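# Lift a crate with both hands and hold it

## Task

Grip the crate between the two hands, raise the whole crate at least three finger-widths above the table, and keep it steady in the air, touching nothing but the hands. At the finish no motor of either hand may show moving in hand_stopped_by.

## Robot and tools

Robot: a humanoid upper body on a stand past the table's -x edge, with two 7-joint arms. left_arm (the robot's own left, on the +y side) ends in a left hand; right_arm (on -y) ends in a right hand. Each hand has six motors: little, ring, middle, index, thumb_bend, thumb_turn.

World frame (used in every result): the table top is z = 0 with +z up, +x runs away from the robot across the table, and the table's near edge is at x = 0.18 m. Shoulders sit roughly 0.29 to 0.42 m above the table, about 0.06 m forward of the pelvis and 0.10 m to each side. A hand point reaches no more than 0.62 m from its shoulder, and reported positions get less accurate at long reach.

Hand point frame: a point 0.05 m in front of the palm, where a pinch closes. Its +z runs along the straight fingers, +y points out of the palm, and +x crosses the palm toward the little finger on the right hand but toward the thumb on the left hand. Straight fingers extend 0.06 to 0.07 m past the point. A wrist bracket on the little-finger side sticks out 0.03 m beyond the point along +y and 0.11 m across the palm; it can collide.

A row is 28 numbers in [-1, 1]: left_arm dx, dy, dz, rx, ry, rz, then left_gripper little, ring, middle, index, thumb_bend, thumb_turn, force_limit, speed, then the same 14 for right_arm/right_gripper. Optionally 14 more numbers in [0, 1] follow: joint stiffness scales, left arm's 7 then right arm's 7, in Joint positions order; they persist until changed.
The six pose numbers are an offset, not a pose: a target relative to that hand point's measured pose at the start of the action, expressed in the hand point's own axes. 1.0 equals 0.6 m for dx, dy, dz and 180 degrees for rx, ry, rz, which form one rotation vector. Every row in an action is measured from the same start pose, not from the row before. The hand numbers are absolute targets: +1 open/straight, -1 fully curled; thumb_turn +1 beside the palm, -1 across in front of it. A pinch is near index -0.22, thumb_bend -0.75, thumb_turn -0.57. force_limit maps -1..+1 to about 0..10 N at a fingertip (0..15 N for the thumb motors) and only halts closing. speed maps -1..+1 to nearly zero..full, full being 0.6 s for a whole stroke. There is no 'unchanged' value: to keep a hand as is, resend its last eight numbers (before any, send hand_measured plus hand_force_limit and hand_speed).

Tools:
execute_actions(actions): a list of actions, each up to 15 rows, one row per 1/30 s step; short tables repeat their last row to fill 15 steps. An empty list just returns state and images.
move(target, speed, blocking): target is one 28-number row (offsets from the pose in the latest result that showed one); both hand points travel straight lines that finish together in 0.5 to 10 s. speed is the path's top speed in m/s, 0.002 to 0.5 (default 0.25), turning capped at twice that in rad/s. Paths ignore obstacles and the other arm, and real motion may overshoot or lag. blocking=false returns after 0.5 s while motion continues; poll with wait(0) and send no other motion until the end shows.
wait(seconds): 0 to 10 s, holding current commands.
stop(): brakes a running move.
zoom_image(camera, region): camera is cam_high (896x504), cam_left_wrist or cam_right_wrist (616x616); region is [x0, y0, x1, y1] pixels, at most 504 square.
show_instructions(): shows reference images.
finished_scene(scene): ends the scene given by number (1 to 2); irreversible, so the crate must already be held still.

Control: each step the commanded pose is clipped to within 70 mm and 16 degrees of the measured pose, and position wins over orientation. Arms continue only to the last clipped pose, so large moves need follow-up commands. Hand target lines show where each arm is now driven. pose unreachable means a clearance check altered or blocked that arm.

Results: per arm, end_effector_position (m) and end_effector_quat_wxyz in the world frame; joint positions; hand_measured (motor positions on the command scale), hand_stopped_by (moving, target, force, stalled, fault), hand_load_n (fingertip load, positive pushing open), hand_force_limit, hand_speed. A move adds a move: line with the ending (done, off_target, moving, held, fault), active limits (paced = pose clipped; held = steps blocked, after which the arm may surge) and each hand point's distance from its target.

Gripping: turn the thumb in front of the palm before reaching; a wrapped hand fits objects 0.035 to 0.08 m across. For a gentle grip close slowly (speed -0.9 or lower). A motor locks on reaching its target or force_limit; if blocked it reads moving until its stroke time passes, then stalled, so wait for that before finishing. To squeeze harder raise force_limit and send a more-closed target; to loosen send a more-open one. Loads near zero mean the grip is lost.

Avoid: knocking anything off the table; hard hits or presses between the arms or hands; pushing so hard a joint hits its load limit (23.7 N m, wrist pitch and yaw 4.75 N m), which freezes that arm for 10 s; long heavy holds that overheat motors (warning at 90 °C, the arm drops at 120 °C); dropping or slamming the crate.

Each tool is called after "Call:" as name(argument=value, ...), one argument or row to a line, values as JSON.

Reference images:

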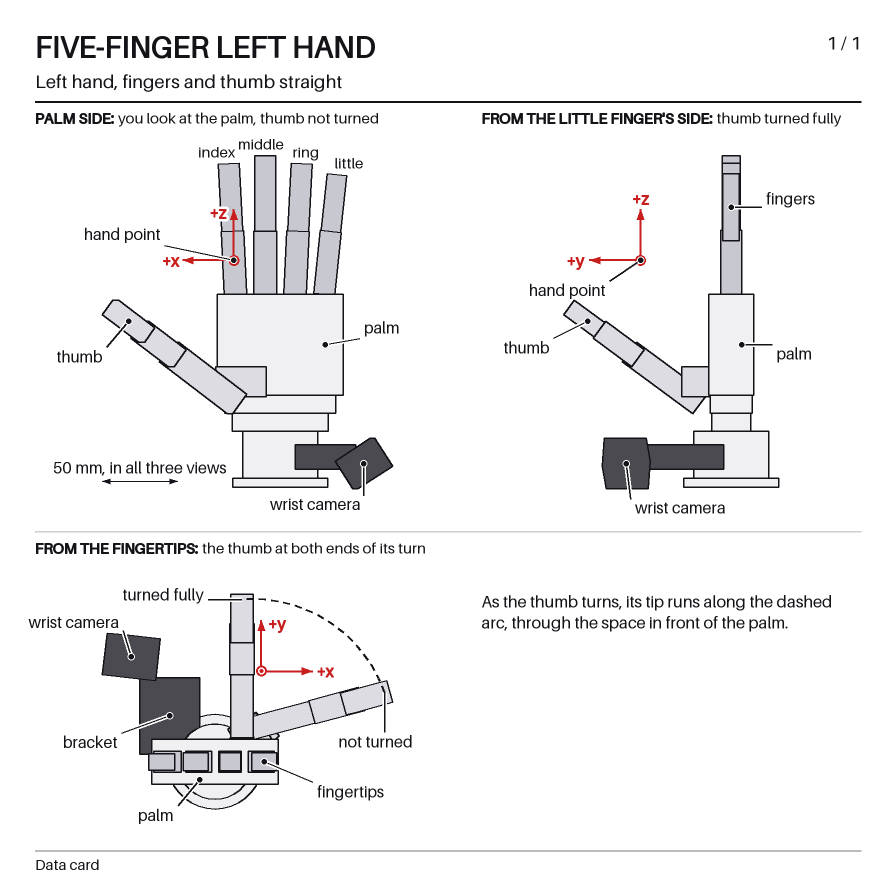

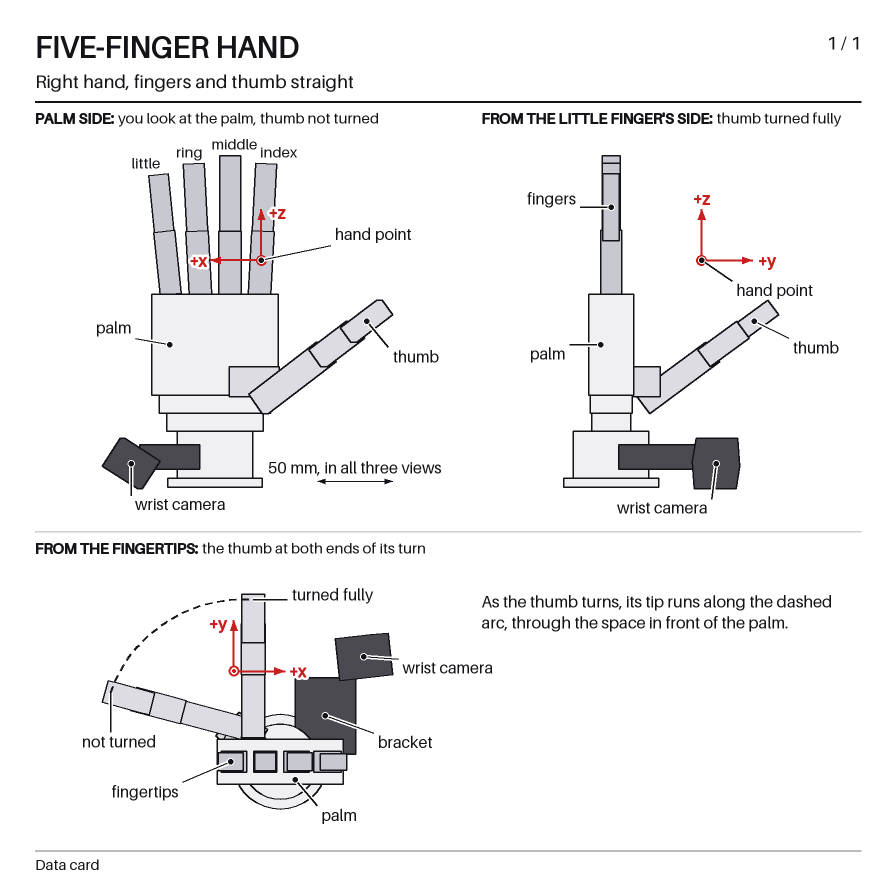

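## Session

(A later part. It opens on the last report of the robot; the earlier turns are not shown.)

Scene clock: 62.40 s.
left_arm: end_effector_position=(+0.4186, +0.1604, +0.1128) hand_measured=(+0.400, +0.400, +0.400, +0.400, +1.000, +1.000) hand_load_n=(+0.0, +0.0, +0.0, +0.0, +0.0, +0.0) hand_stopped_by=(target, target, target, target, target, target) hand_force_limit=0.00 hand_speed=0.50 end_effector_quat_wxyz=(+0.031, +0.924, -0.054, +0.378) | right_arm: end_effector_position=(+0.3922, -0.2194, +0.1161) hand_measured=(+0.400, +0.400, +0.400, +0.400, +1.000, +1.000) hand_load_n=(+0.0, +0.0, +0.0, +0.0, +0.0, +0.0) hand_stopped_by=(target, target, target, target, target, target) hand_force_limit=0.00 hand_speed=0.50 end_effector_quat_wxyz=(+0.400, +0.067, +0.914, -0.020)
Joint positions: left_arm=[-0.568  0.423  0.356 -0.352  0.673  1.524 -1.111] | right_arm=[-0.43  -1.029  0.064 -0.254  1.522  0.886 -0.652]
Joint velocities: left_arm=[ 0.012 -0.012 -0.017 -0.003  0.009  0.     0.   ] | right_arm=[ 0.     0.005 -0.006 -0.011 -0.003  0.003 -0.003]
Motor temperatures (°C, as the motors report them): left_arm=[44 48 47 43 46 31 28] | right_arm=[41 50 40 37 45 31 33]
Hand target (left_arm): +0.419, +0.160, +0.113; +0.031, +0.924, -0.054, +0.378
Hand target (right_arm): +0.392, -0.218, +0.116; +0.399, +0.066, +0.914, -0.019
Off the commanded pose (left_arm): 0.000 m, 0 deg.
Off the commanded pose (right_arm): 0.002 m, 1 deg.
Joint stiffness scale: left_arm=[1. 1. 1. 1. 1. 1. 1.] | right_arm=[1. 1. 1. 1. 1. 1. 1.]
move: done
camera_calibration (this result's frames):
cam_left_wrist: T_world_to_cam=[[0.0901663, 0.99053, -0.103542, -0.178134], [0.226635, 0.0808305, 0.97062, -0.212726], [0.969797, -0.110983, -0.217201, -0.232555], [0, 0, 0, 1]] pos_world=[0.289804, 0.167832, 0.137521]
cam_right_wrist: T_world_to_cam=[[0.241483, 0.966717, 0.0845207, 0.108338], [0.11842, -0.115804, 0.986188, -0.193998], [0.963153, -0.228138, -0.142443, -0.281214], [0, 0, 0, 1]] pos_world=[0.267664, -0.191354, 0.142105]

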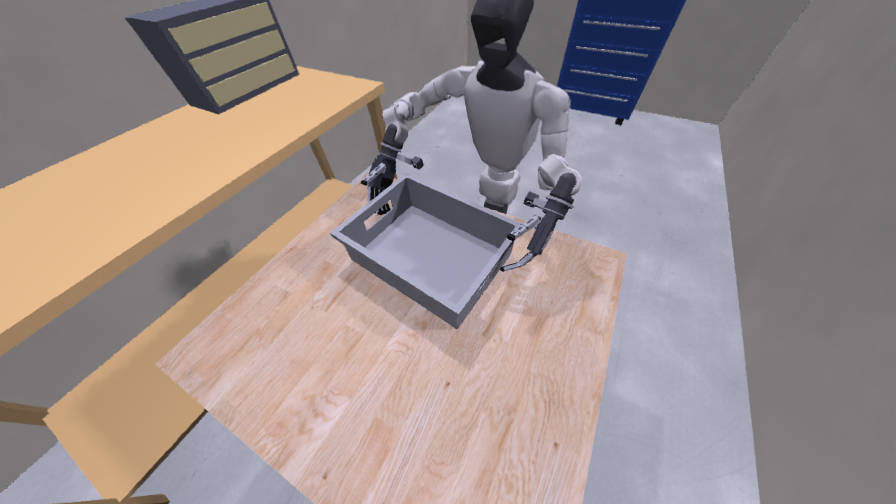

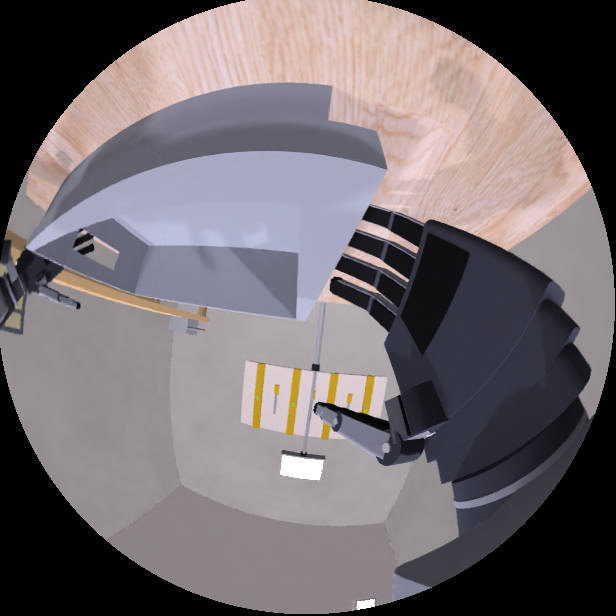

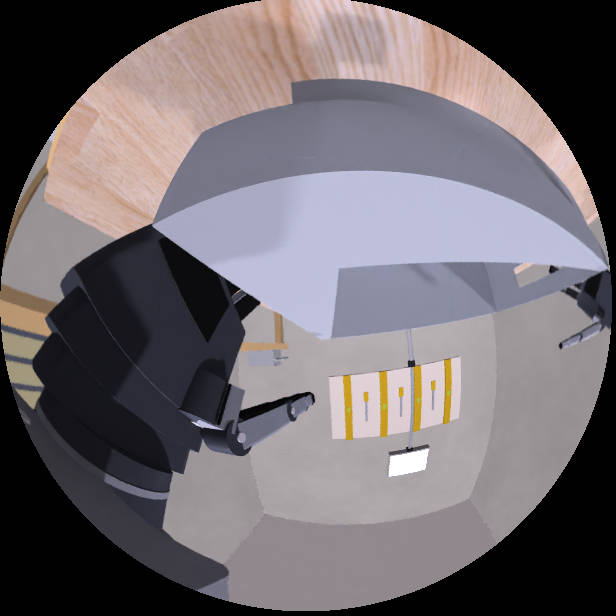

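Call:
move(
  target=[0.041,0.015,0.041,0,0,0,0.4,0.4,0.4,0.4,1,1,0,0.5, -0.041,0.02,0.041,0,0,0,0.4,0.4,0.4,0.4,1,1,0,0.5],
  speed=0.05,
)

Call:
move(
  target=[0,0,0,0,0,0,0.05,0.05,0.05,0.05,1,1,0.6,-0.3, 0,0,0,0,0,0,0.05,0.05,0.05,0.05,1,1,0.6,-0.3],
)

Call:
zoom_image(
  camera="cam_high",
  region=[320,120,600,330],
)

Scene clock: 66.87 s.
left_arm: end_effector_position=(+0.4521, +0.1468, +0.1144) hand_measured=(+0.400, +0.400, +0.400, +0.400, +1.000, +1.000) hand_load_n=(+0.0, +0.0, +0.0, +0.0, +0.0, +0.0) hand_stopped_by=(target, target, target, target, target, target) hand_force_limit=0.00 hand_speed=0.50 end_effector_quat_wxyz=(+0.030, +0.923, -0.057, +0.380) | right_arm: end_effector_position=(+0.4283, -0.2096, +0.1159) hand_measured=(+0.400, +0.400, +0.400, +0.400, +1.000, +1.000) hand_load_n=(+0.0, +0.0, +0.0, +0.0, +0.0, +0.0) hand_stopped_by=(target, target, target, target, target, target) hand_force_limit=0.00 hand_speed=0.50 end_effector_quat_wxyz=(+0.399, +0.066, +0.914, -0.018)
Joint positions: left_arm=[-0.731  0.371  0.349 -0.156  0.673  1.445 -1.012] | right_arm=[-0.663 -0.944  0.2   -0.06   1.452  0.912 -0.631]
Joint velocities: left_arm=[-0.006 -0.003  0.015  0.005  0.    -0.001  0.   ] | right_arm=[-0.002  0.003  0.005  0.003 -0.012  0.     0.001]
Motor temperatures (°C, as the motors report them): left_arm=[43 47 47 43 46 31 28] | right_arm=[41 49 40 37 45 30 33]
Hand target (left_arm): +0.452, +0.147, +0.114; +0.030, +0.923, -0.056, +0.380
Hand target (right_arm): +0.428, -0.210, +0.115; +0.399, +0.064, +0.914, -0.019
Off the commanded pose (left_arm): 0.002 m, 0 deg.
Off the commanded pose (right_arm): 0.003 m, 0 deg.
Joint stiffness scale: left_arm=[1. 1. 1. 1. 1. 1. 1.] | right_arm=[1. 1. 1. 1. 1. 1. 1.]
move: done
camera_calibration (this result's frames):
cam_left_wrist: T_world_to_cam=[[0.0939424, 0.990655, -0.0988811, -0.169695], [0.223305, 0.075823, 0.971795, -0.218685], [0.970211, -0.113373, -0.214095, -0.266328], [0, 0, 0, 1]] pos_world=[0.32317, 0.154496, 0.138718]
cam_right_wrist: T_world_to_cam=[[0.237145, 0.967534, 0.087413, 0.0918111], [0.11958, -0.118368, 0.985743, -0.197863], [0.964087, -0.223311, -0.143768, -0.313032], [0, 0, 0, 1]] pos_world=[0.303677, -0.182154, 0.142012]

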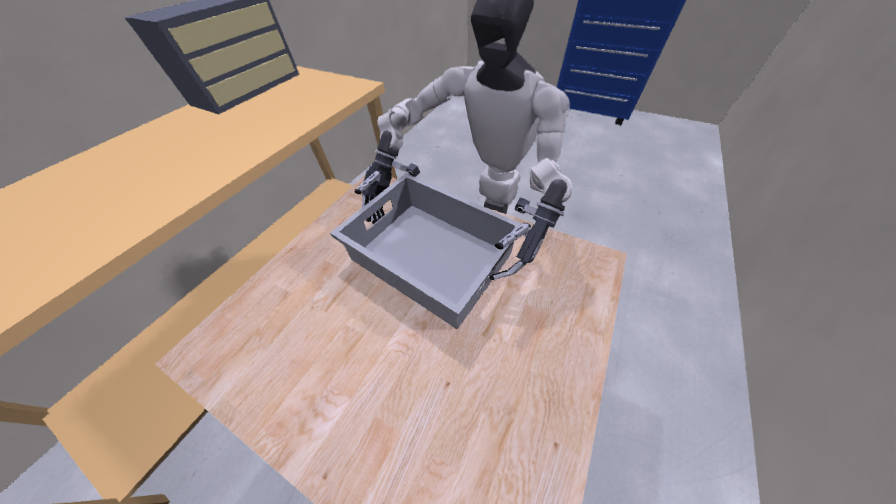

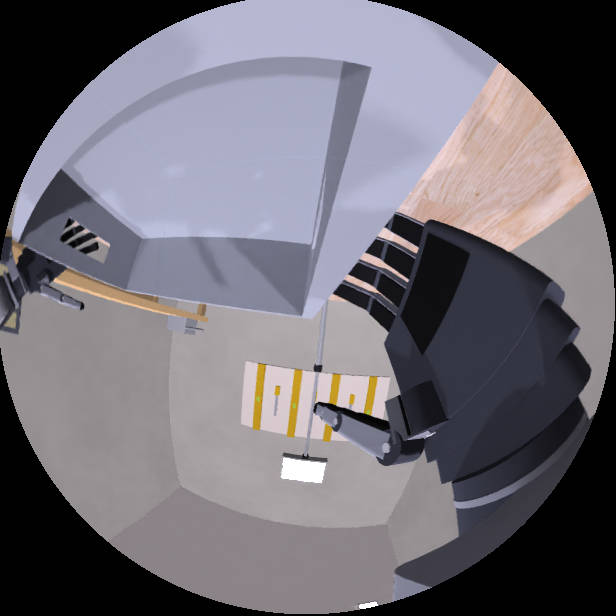

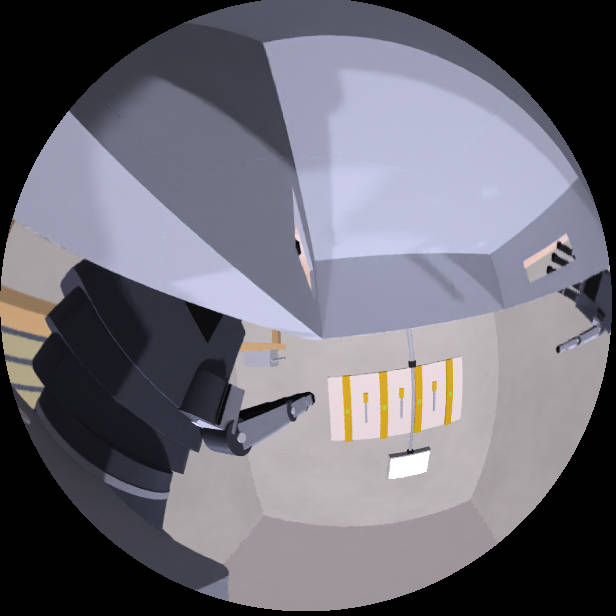

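Scene clock: 67.47 s.
left_arm: end_effector_position=(+0.4513, +0.1579, +0.1095) hand_measured=(+0.050, +0.050, +0.050, +0.050, +1.000, +1.000) hand_load_n=(+0.0, +0.0, +0.5, +1.5, +0.0, +0.0) hand_stopped_by=(target, target, target, target, target, target) hand_force_limit=0.60 hand_speed=-0.30 end_effector_quat_wxyz=(+0.013, +0.926, -0.046, +0.374) | right_arm: end_effector_position=(+0.4289, -0.2196, +0.1157) hand_measured=(+0.050, +0.050, +0.050, +0.050, +1.000, +1.000) hand_load_n=(+0.0, +1.0, +0.0, +0.0, +0.0, +0.0) hand_stopped_by=(target, target, target, target, target, target) hand_force_limit=0.60 hand_speed=-0.30 end_effector_quat_wxyz=(+0.400, +0.071, +0.913, -0.034)
Joint positions: left_arm=[-0.72   0.379  0.354 -0.152  0.684  1.448 -0.997] | right_arm=[-0.662 -0.956  0.197 -0.053  1.445  0.911 -0.644]
Joint velocities: left_arm=[ 0.003  0.     0.    -0.002 -0.003  0.     0.   ] | right_arm=[ 0.009  0.002  0.015 -0.003 -0.006  0.     0.   ]
Motor temperatures (°C, as the motors report them): left_arm=[44 47 47 43 46 31 28] | right_arm=[41 49 40 37 45 30 33]
Hand target (left_arm): +0.452, +0.147, +0.114; +0.030, +0.923, -0.057, +0.380
Hand target (right_arm): +0.428, -0.210, +0.116; +0.399, +0.066, +0.914, -0.018
Off the commanded pose (left_arm): 0.012 m, 2 deg.
Off the commanded pose (right_arm): 0.010 m, 2 deg.
Joint stiffness scale: left_arm=[1. 1. 1. 1. 1. 1. 1.] | right_arm=[1. 1. 1. 1. 1. 1. 1.]
move: off_target (left_arm, right_arm)
camera_calibration (this result's frames):
cam_left_wrist: T_world_to_cam=[[0.0616856, 0.995219, -0.0757288, -0.169804], [0.23263, 0.0594478, 0.970747, -0.216077], [0.970607, -0.0774979, -0.227851, -0.269688], [0, 0, 0, 1]] pos_world=[0.322502, 0.160937, 0.135448]
cam_right_wrist: T_world_to_cam=[[0.259565, 0.963674, 0.0629074, 0.0937794], [0.11823, -0.09636, 0.9883, -0.193827], [0.958461, -0.249091, -0.138946, -0.319653], [0, 0, 0, 1]] pos_world=[0.304949, -0.188672, 0.141246]

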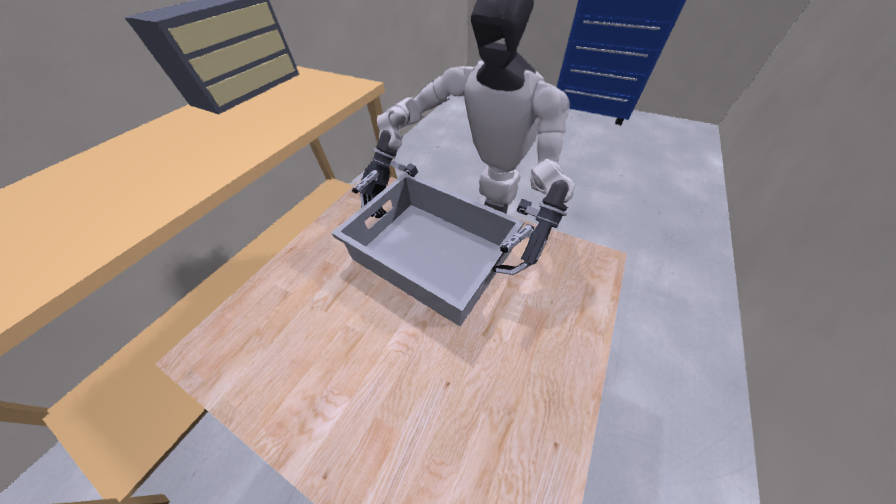

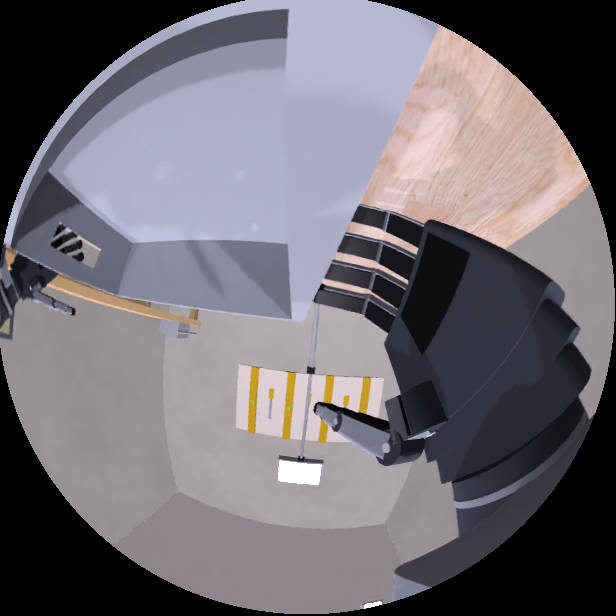

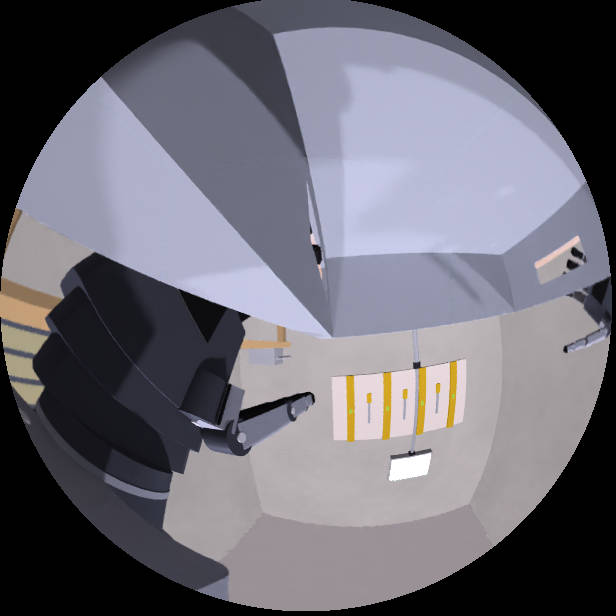

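Region (320, 120, 600, 330) of cam_high's 896x504 image, scaled by 1.800, with more detail than that image has; it fills the top 378 rows of this view, and the rest is white.

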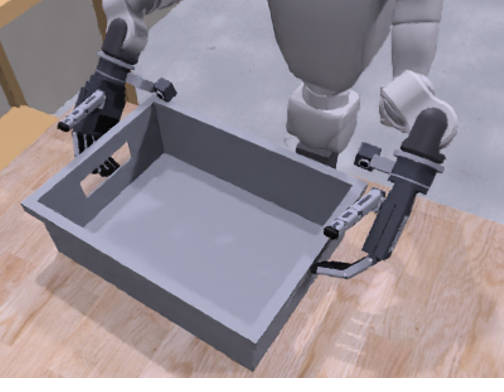

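Call:
move(
  target=[0,0.05,0,0,0,0,0.05,0.05,0.05,0.05,1,1,0.6,-0.3, 0,0.05,0,0,0,0,0.05,0.05,0.05,0.05,1,1,0.6,-0.3],
  speed=0.04,
)

Call:
move(
  target=[0.06,0.04,-0.058,0,0,0,0.05,0.05,0.05,0.05,1,1,0.6,-0.3, -0.06,0.04,-0.058,0,0,0,0.05,0.05,0.05,0.05,1,1,0.6,-0.3],
  speed=0.04,
)

Scene clock: 70.80 s.
left_arm: end_effector_position=(+0.4508, +0.1563, +0.1101) hand_measured=(+0.050, +0.050, +0.050, +0.050, +1.000, +1.000) hand_load_n=(+0.0, +0.0, +1.0, +2.5, +0.0, +0.0) hand_stopped_by=(target, target, target, target, target, target) hand_force_limit=0.60 hand_speed=-0.30 end_effector_quat_wxyz=(-0.029, +0.926, -0.025, +0.375) | right_arm: end_effector_position=(+0.4338, -0.2176, +0.1184) hand_measured=(+0.050, +0.050, +0.050, +0.050, +1.000, +1.000) hand_load_n=(+0.0, +3.5, +0.0, +0.0, +0.0, +0.0) hand_stopped_by=(target, target, target, target, target, target) hand_force_limit=0.60 hand_speed=-0.30 end_effector_quat_wxyz=(+0.401, +0.090, +0.909, -0.071)
Joint positions: left_arm=[-0.726  0.331  0.283 -0.235  0.766  1.551 -0.924] | right_arm=[-0.696 -0.887  0.196 -0.088  1.475  0.935 -0.843]
Joint velocities: left_arm=[-0.008 -0.002  0.008 -0.012  0.     0.003  0.   ] | right_arm=[ 0.015  0.008 -0.015 -0.002  0.     0.008 -0.011]
Motor temperatures (°C, as the motors report them): left_arm=[44 47 47 43 46 31 28] | right_arm=[42 49 40 38 45 31 34]
Hand target (left_arm): +0.448, +0.128, +0.111; +0.012, +0.926, -0.048, +0.374
Hand target (right_arm): +0.432, -0.191, +0.117; +0.399, +0.076, +0.913, -0.033
Off the commanded pose (left_arm): 0.028 m, 5 deg.
Off the commanded pose (right_arm): 0.028 m, 5 deg.
Joint stiffness scale: left_arm=[1. 1. 1. 1. 1. 1. 1.] | right_arm=[1. 1. 1. 1. 1. 1. 1.]
move: off_target (left_arm, right_arm)
camera_calibration (this result's frames):
cam_left_wrist: T_world_to_cam=[[-0.00893714, 0.999861, -0.0140456, -0.143813], [0.225619, 0.0157002, 0.974089, -0.206773], [0.974175, 0.00553661, -0.225729, -0.28403], [0, 0, 0, 1]] pos_world=[0.322061, 0.148612, 0.135282]
cam_right_wrist: T_world_to_cam=[[0.321143, 0.946961, 0.0114853, 0.066085], [0.112317, -0.0501266, 0.992407, -0.184714], [0.940347, -0.317415, -0.122458, -0.332471], [0, 0, 0, 1]] pos_world=[0.312162, -0.17737, 0.141838]

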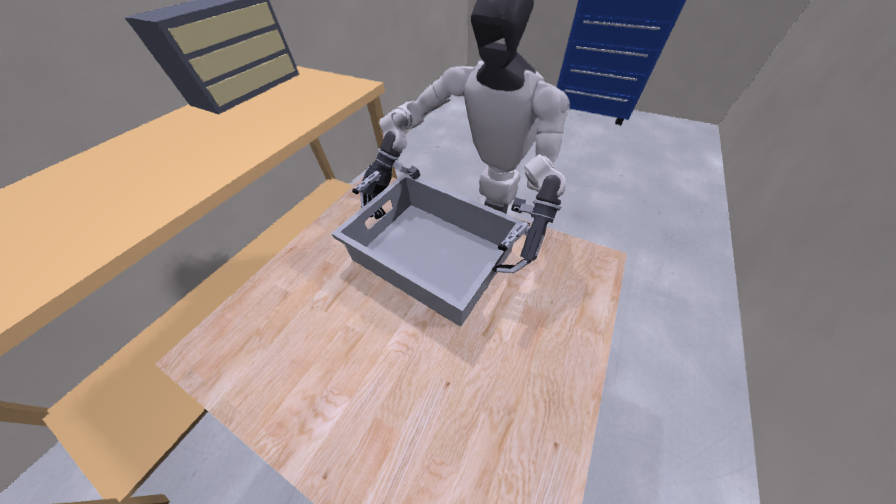

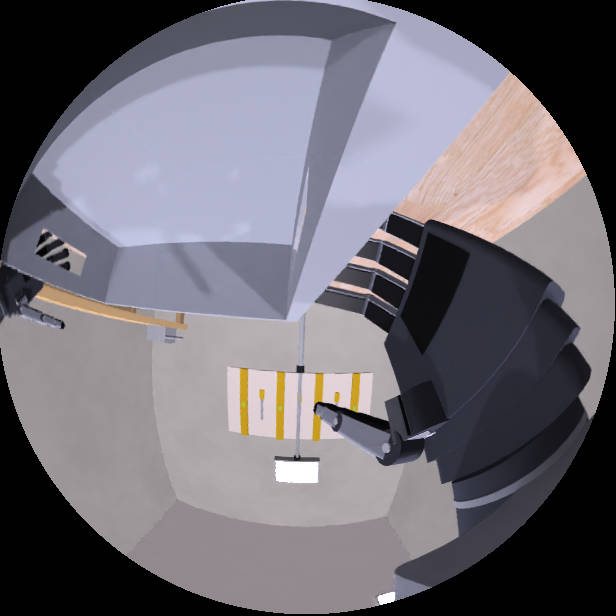

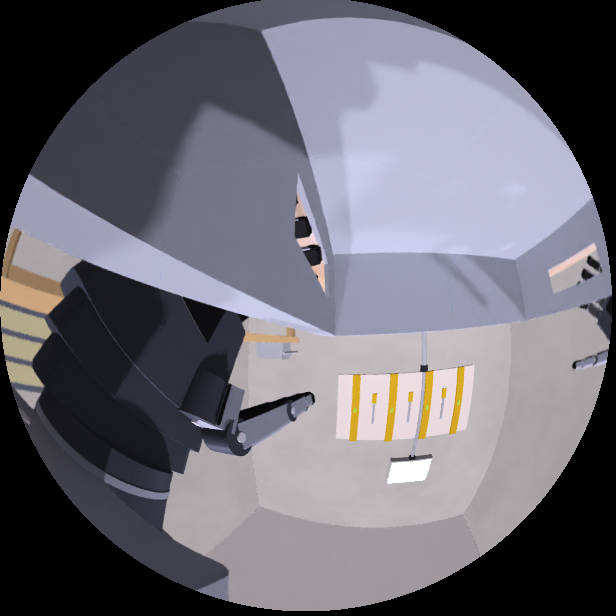

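Scene clock: 72.50 s.
left_arm: end_effector_position=(+0.4518, +0.1539, +0.1567) hand_measured=(+0.050, +0.050, +0.050, +0.050, +1.000, +1.000) hand_load_n=(+0.0, +0.0, +4.0, +1.5, +0.0, +0.0) hand_stopped_by=(target, target, target, target, target, target) hand_force_limit=0.60 hand_speed=-0.30 end_effector_quat_wxyz=(-0.057, +0.915, -0.010, +0.400) | right_arm: end_effector_position=(+0.4409, -0.2171, +0.1656) hand_measured=(+0.050, +0.050, +0.050, +0.050, +1.000, +1.000) hand_load_n=(+0.0, +0.0, +0.0, +6.0, +0.0, +0.0) hand_stopped_by=(target, target, target, target, target, target) hand_force_limit=0.60 hand_speed=-0.30 end_effector_quat_wxyz=(+0.397, +0.122, +0.904, -0.100)
Joint positions: left_arm=[-0.856  0.28   0.239 -0.19   1.557  1.59  -1.561] | right_arm=[-0.868 -0.877  0.16  -0.092  1.767  1.031 -1.225]
Joint velocities: left_arm=[ 0.005 -0.008 -0.011 -0.005  0.014  0.     0.   ] | right_arm=[-0.008 -0.005 -0.008  0.011 -0.009  0.    -0.006]
Motor temperatures (°C, as the motors report them): left_arm=[45 46 47 43 46 31 29] | right_arm=[43 48 40 38 46 31 34]
Hand target (left_arm): +0.451, +0.131, +0.157; -0.029, +0.915, -0.035, +0.402
Hand target (right_arm): +0.439, -0.192, +0.165; +0.397, +0.093, +0.911, -0.071
Off the commanded pose (left_arm): 0.025 m, 5 deg.
Off the commanded pose (right_arm): 0.026 m, 5 deg.
Joint stiffness scale: left_arm=[1. 1. 1. 1. 1. 1. 1.] | right_arm=[1. 1. 1. 1. 1. 1. 1.]
joint sent to its limit (left arm) — the command would take joint 6 (wrist pitch) past its upper limit and joint 7 (wrist yaw) past its lower limit, so those joints were sent only as far as their limits.
move: off_target (left_arm, right_arm)
camera_calibration (this result's frames):
cam_left_wrist: T_world_to_cam=[[-0.0551637, 0.998188, 0.0240448, -0.125578], [0.168852, -0.0144087, 0.985536, -0.223913], [0.984097, 0.0584259, -0.167751, -0.296216], [0, 0, 0, 1]] pos_world=[0.322386, 0.139431, 0.174004]
cam_right_wrist: T_world_to_cam=[[0.397649, 0.917434, -0.0137743, 0.0268382], [0.112122, -0.0336871, 0.993123, -0.228819], [0.910661, -0.396459, -0.11626, -0.338286], [0, 0, 0, 1]] pos_world=[0.323047, -0.166447, 0.188286]

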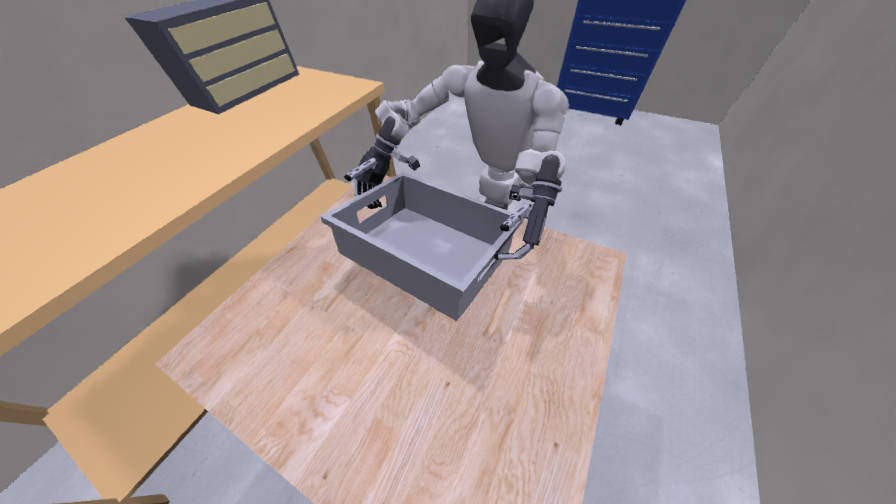

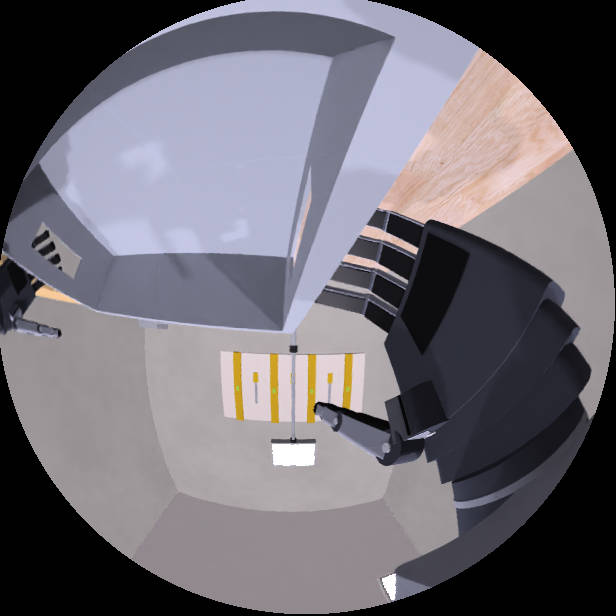

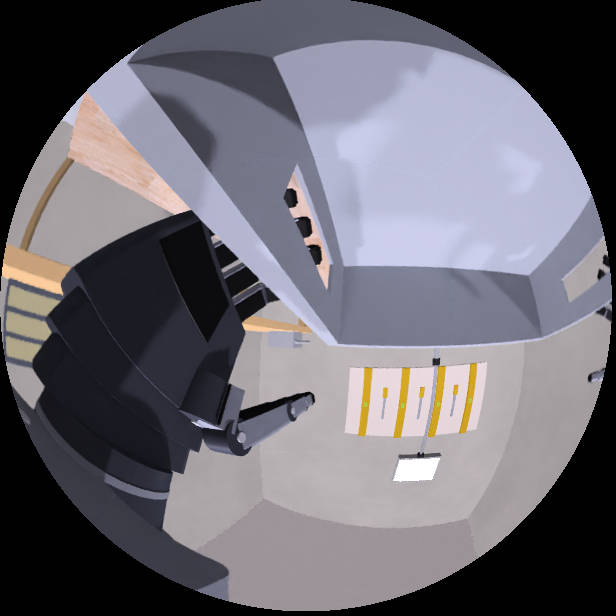

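Call:
move(
  target=[0.05,0.035,-0.045,0,0,0,0.05,0.05,0.05,0.05,1,1,0.6,-0.3, -0.05,0.035,-0.045,0,0,0,0.05,0.05,0.05,0.05,1,1,0.6,-0.3],
  speed=0.04,
)

Call:
zoom_image(
  camera="cam_high",
  region=[300,120,620,360],
)

Scene clock: 76.03 s.
left_arm: end_effector_position=(+0.4534, +0.1526, +0.1973) hand_measured=(+0.050, +0.050, +0.050, +0.050, +1.000, +1.000) hand_load_n=(+0.0, +0.0, +3.0, +2.5, +0.0, +0.0) hand_stopped_by=(target, target, target, target, target, target) hand_force_limit=0.60 hand_speed=-0.30 end_effector_quat_wxyz=(-0.091, +0.887, +0.022, +0.452) | right_arm: end_effector_position=(+0.4475, -0.2157, +0.1989) hand_measured=(+0.050, +0.050, +0.050, +0.050, +1.000, +1.000) hand_load_n=(+0.0, +0.0, +0.0, +6.0, +0.0, +0.0) hand_stopped_by=(target, target, target, target, target, target) hand_force_limit=0.60 hand_speed=-0.30 end_effector_quat_wxyz=(+0.387, +0.154, +0.902, -0.115)
Joint positions: left_arm=[-0.994  0.006  0.453 -0.319  1.882  1.34  -1.557] | right_arm=[-1.023 -0.683 -0.024  0.005  1.921  1.232 -1.626]
Joint velocities: left_arm=[ 0.002 -0.003  0.     0.005 -0.005  0.     0.   ] | right_arm=[-0.014  0.005 -0.006  0.008 -0.009  0.002  0.   ]
Motor temperatures (°C, as the motors report them): left_arm=[47 46 47 43 46 31 30] | right_arm=[45 47 40 38 46 30 35]
Hand target (left_arm): +0.454, +0.128, +0.199; -0.066, +0.887, -0.015, +0.456
Hand target (right_arm): +0.448, -0.196, +0.200; +0.392, +0.127, +0.906, -0.100
Off the commanded pose (left_arm): 0.024 m, 9 deg.
Off the commanded pose (right_arm): 0.022 m, 4 deg.
Joint stiffness scale: left_arm=[1. 1. 1. 1. 1. 1. 1.] | right_arm=[1. 1. 1. 1. 1. 1. 1.]
joint sent to its limit (left arm) — the command would take joint 2 (shoulder roll) past its lower limit and joint 7 (wrist yaw) past its lower limit, so those joints were sent only as far as their limits.
joint sent to its limit (right arm) — the command would take joint 5 (wrist roll) past its upper limit and joint 7 (wrist yaw) past its lower limit, so those joints were sent only as far as their limits.
move: off_target (left_arm, right_arm)
camera_calibration (this result's frames):
cam_left_wrist: T_world_to_cam=[[-0.139323, 0.988922, 0.0512111, -0.090972], [0.0501512, -0.0446026, 0.997745, -0.20817], [0.988976, 0.141577, -0.0433815, -0.330352], [0, 0, 0, 1]] pos_world=[0.324476, 0.12745, 0.198029]
cam_right_wrist: T_world_to_cam=[[0.463328, 0.885986, -0.0188617, -0.0117365], [0.122993, -0.0432121, 0.991466, -0.269145], [0.87761, -0.461694, -0.128991, -0.33666], [0, 0, 0, 1]] pos_world=[0.333997, -0.156666, 0.223201]

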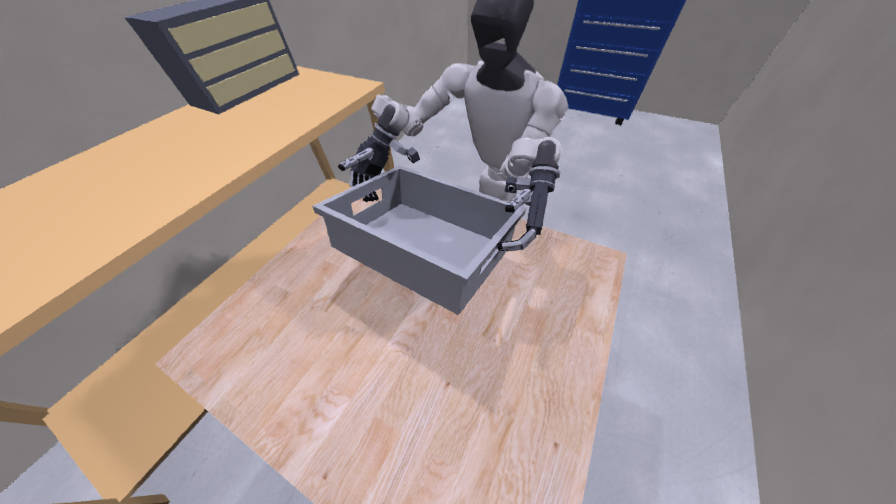

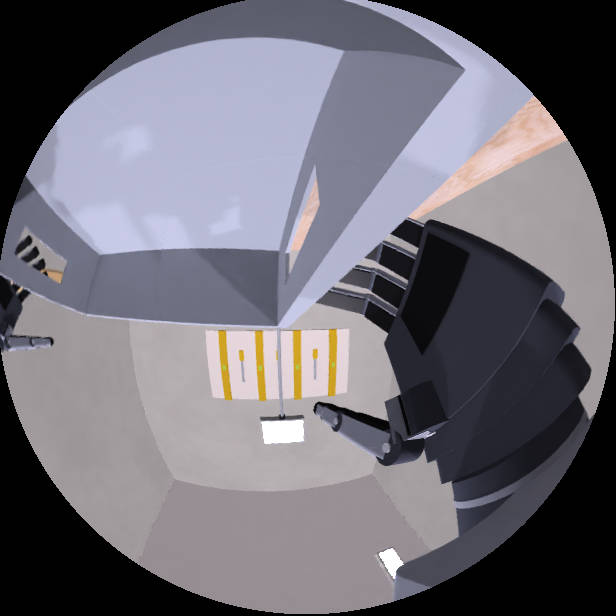

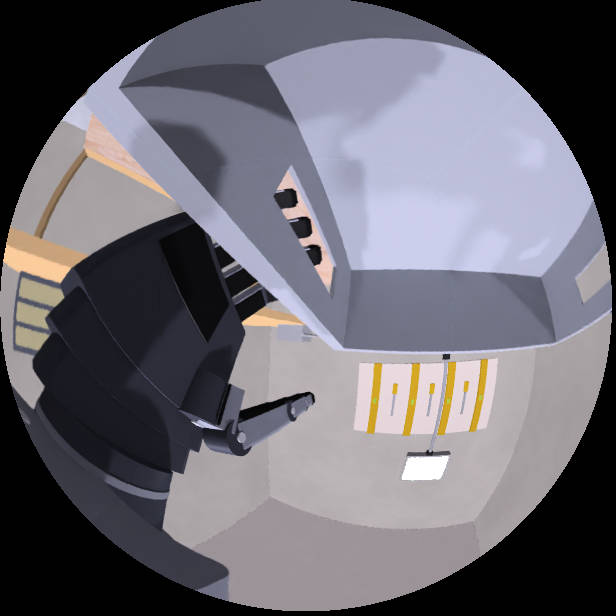

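Region (300, 120, 620, 360) of cam_high's 896x504 image, scaled by 1.575, with more detail than that image has; it fills the top 378 rows of this view, and the rest is white.

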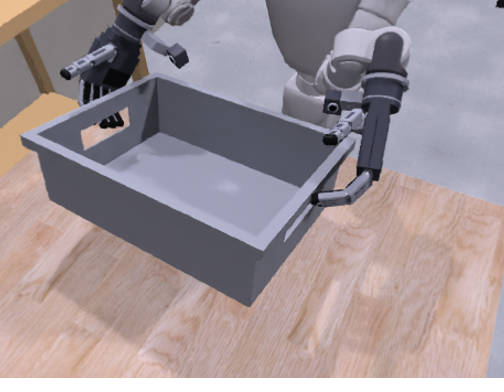

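Call:
wait(
  seconds=1,
)

Scene clock: 78.80 s.
left_arm: end_effector_position=(+0.4534, +0.1526, +0.1973) hand_measured=(+0.050, +0.050, +0.050, +0.050, +1.000, +1.000) hand_load_n=(+0.0, +0.0, +3.0, +2.5, +0.0, +0.0) hand_stopped_by=(target, target, target, target, target, target) hand_force_limit=0.60 hand_speed=-0.30 end_effector_quat_wxyz=(-0.091, +0.887, +0.022, +0.452) | right_arm: end_effector_position=(+0.4475, -0.2157, +0.1990) hand_measured=(+0.050, +0.050, +0.050, +0.050, +1.000, +1.000) hand_load_n=(+0.0, +0.0, +0.0, +6.0, +0.0, +0.0) hand_stopped_by=(target, target, target, target, target, target) hand_force_limit=0.60 hand_speed=-0.30 end_effector_quat_wxyz=(+0.387, +0.154, +0.902, -0.115)
Joint positions: left_arm=[-0.994  0.006  0.453 -0.319  1.882  1.34  -1.557] | right_arm=[-1.023 -0.683 -0.024  0.005  1.92   1.232 -1.626]
Joint velocities: left_arm=[ 0.009 -0.003 -0.009 -0.005  0.     0.     0.   ] | right_arm=[ 0.008 -0.011 -0.006  0.     0.     0.     0.   ]
Motor temperatures (°C, as the motors report them): left_arm=[49 45 47 43 46 31 31] | right_arm=[48 47 40 39 46 30 35]
Hand target (left_arm): +0.454, +0.128, +0.199; -0.066, +0.887, -0.015, +0.456
Hand target (right_arm): +0.448, -0.196, +0.200; +0.392, +0.127, +0.906, -0.100
Off the commanded pose (left_arm): 0.024 m, 9 deg.
Off the commanded pose (right_arm): 0.022 m, 4 deg.
Joint stiffness scale: left_arm=[1. 1. 1. 1. 1. 1. 1.] | right_arm=[1. 1. 1. 1. 1. 1. 1.]
wait: 1.00 s; at rest from the start
camera_calibration (this result's frames):
cam_left_wrist: T_world_to_cam=[[-0.139281, 0.988925, 0.0512694, -0.0910006], [0.0501614, -0.0446617, 0.997742, -0.208165], [0.988982, 0.141538, -0.0433854, -0.330348], [0, 0, 0, 1]] pos_world=[0.324475, 0.127453, 0.198028]
cam_right_wrist: T_world_to_cam=[[0.46334, 0.885984, -0.0186735, -0.0117796], [0.122693, -0.0432669, 0.991501, -0.269141], [0.877646, -0.461693, -0.128751, -0.336742], [0, 0, 0, 1]] pos_world=[0.33402, -0.15668, 0.223277]

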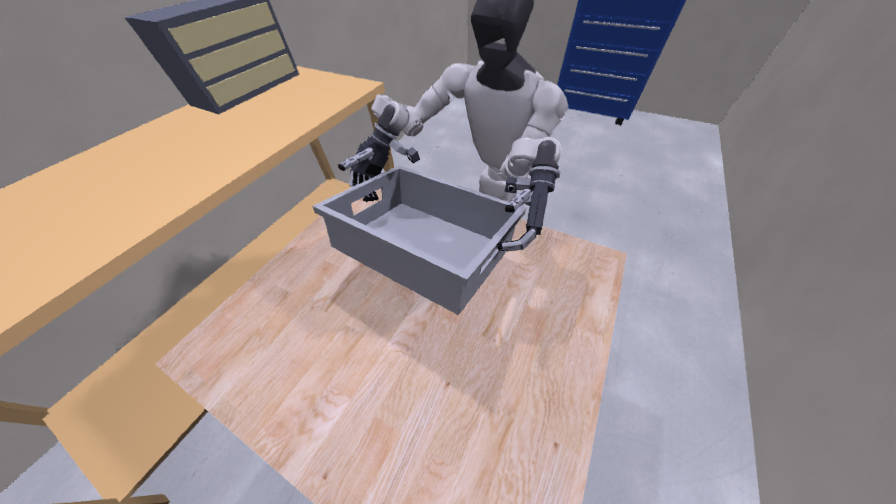

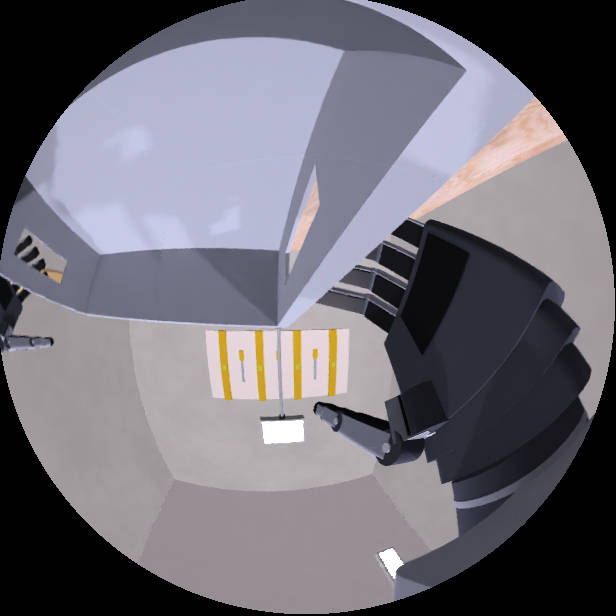

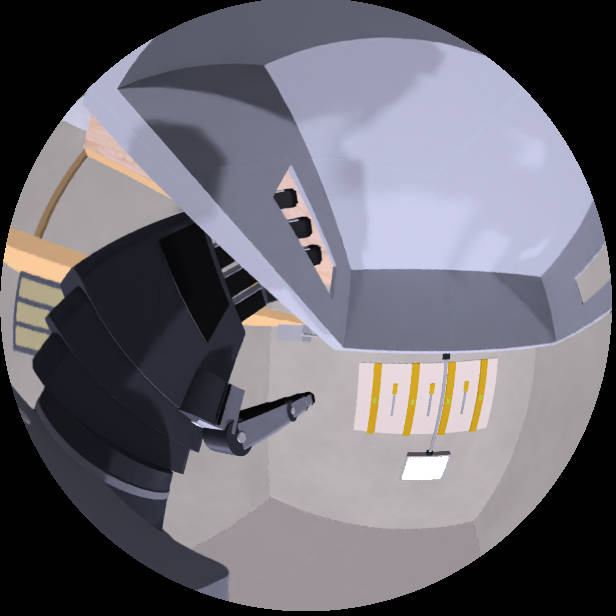

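Call:
move(
  target=[0.047,0.027,-0.033,0,0,0,0.05,0.05,0.05,0.05,1,1,0.6,-0.3, -0.043,0.03,-0.039,0,0,0,0.05,0.05,0.05,0.05,1,1,0.6,-0.3],
  speed=0.03,
)

Scene clock: 82.63 s.
left_arm: end_effector_position=(+0.4555, +0.1533, +0.2278) hand_measured=(+0.050, +0.050, +0.050, +0.050, +1.000, +1.000) hand_load_n=(+0.0, +0.0, +2.5, +2.5, +0.0, +0.0) hand_stopped_by=(target, target, target, target, target, target) hand_force_limit=0.60 hand_speed=-0.30 end_effector_quat_wxyz=(-0.105, +0.865, +0.046, +0.489) | right_arm: end_effector_position=(+0.4565, -0.2136, +0.2305) hand_measured=(+0.050, +0.050, +0.050, +0.050, +1.000, +1.000) hand_load_n=(+0.0, +0.0, +0.0, +5.5, +0.0, +0.0) hand_stopped_by=(target, target, target, target, target, target) hand_force_limit=0.60 hand_speed=-0.30 end_effector_quat_wxyz=(+0.421, +0.167, +0.885, -0.112)
Joint positions: left_arm=[-1.043  0.002  0.411 -0.359  1.956  1.392 -1.559] | right_arm=[-1.088 -0.711  0.01  -0.012  1.922  1.164 -1.626]
Joint velocities: left_arm=[-0.002  0.    -0.005  0.     0.     0.001  0.001] | right_arm=[-0.009  0.     0.    -0.014 -0.012  0.     0.   ]
Motor temperatures (°C, as the motors report them): left_arm=[50 45 48 43 46 31 32] | right_arm=[50 46 39 39 46 30 35]
Hand target (left_arm): +0.456, +0.133, +0.230; -0.092, +0.865, +0.015, +0.492
Hand target (right_arm): +0.456, -0.195, +0.232; +0.427, +0.140, +0.888, -0.102
Off the commanded pose (left_arm): 0.022 m, 6 deg.
Off the commanded pose (right_arm): 0.017 m, 5 deg.
Joint stiffness scale: left_arm=[1. 1. 1. 1. 1. 1. 1.] | right_arm=[1. 1. 1. 1. 1. 1. 1.]
joint sent to its limit (left arm) — the command would take joint 2 (shoulder roll) past its lower limit, joint 5 (wrist roll) past its upper limit and joint 7 (wrist yaw) past its lower limit, so those joints were sent only as far as their limits.
joint sent to its limit (right arm) — the command would take joint 5 (wrist roll) past its upper limit and joint 7 (wrist yaw) past its lower limit, so those joints were sent only as far as their limits.
move: off_target (left_arm, right_arm)
camera_calibration (this result's frames):
cam_left_wrist: T_world_to_cam=[[-0.193513, 0.980072, 0.0448563, -0.0654656], [-0.0366049, -0.0529011, 0.997929, -0.197943], [0.980415, 0.19147, 0.0461125, -0.355298], [0, 0, 0, 1]] pos_world=[0.328425, 0.121719, 0.216853]
cam_right_wrist: T_world_to_cam=[[0.47949, 0.877342, 0.018982, -0.0351706], [0.0430099, -0.0450997, 0.998056, -0.266938], [0.876493, -0.477742, -0.0593593, -0.358451], [0, 0, 0, 1]] pos_world=[0.342525, -0.152429, 0.245809]

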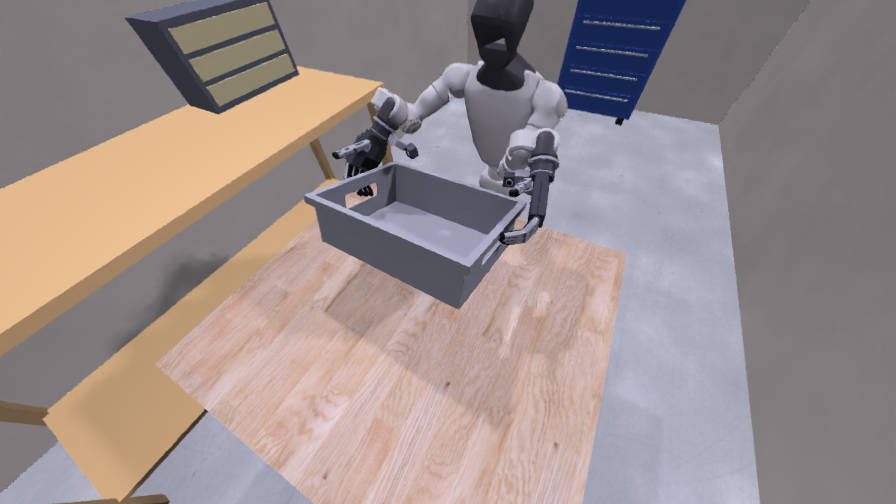

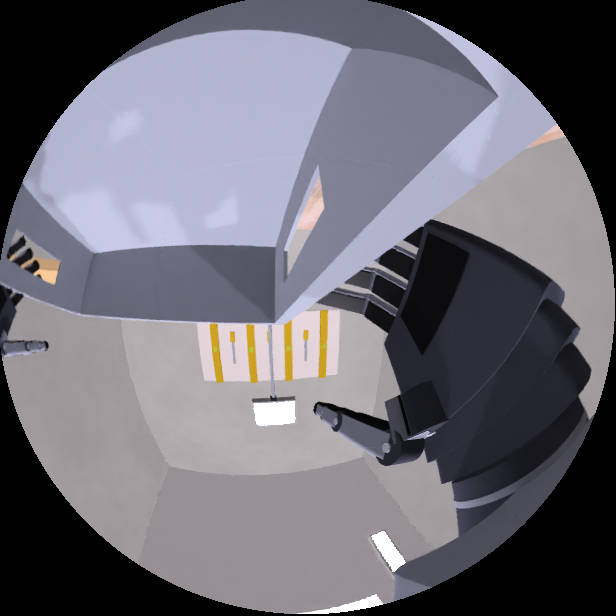

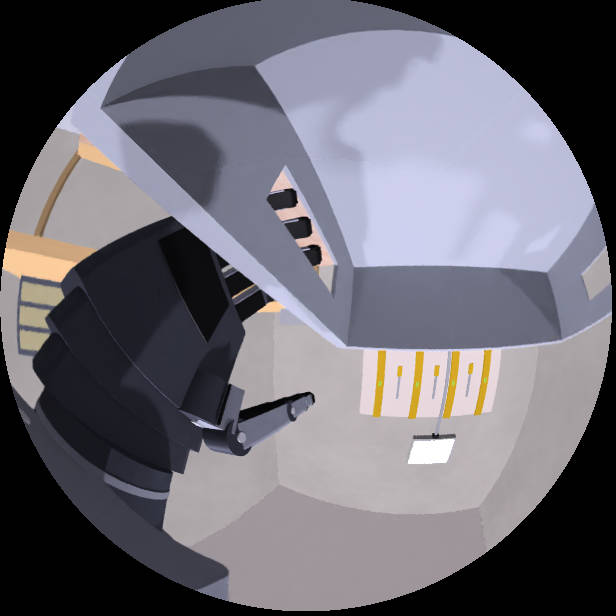

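Call:
finished_scene(
  scene=1,
)

The scene is finished: the task was done.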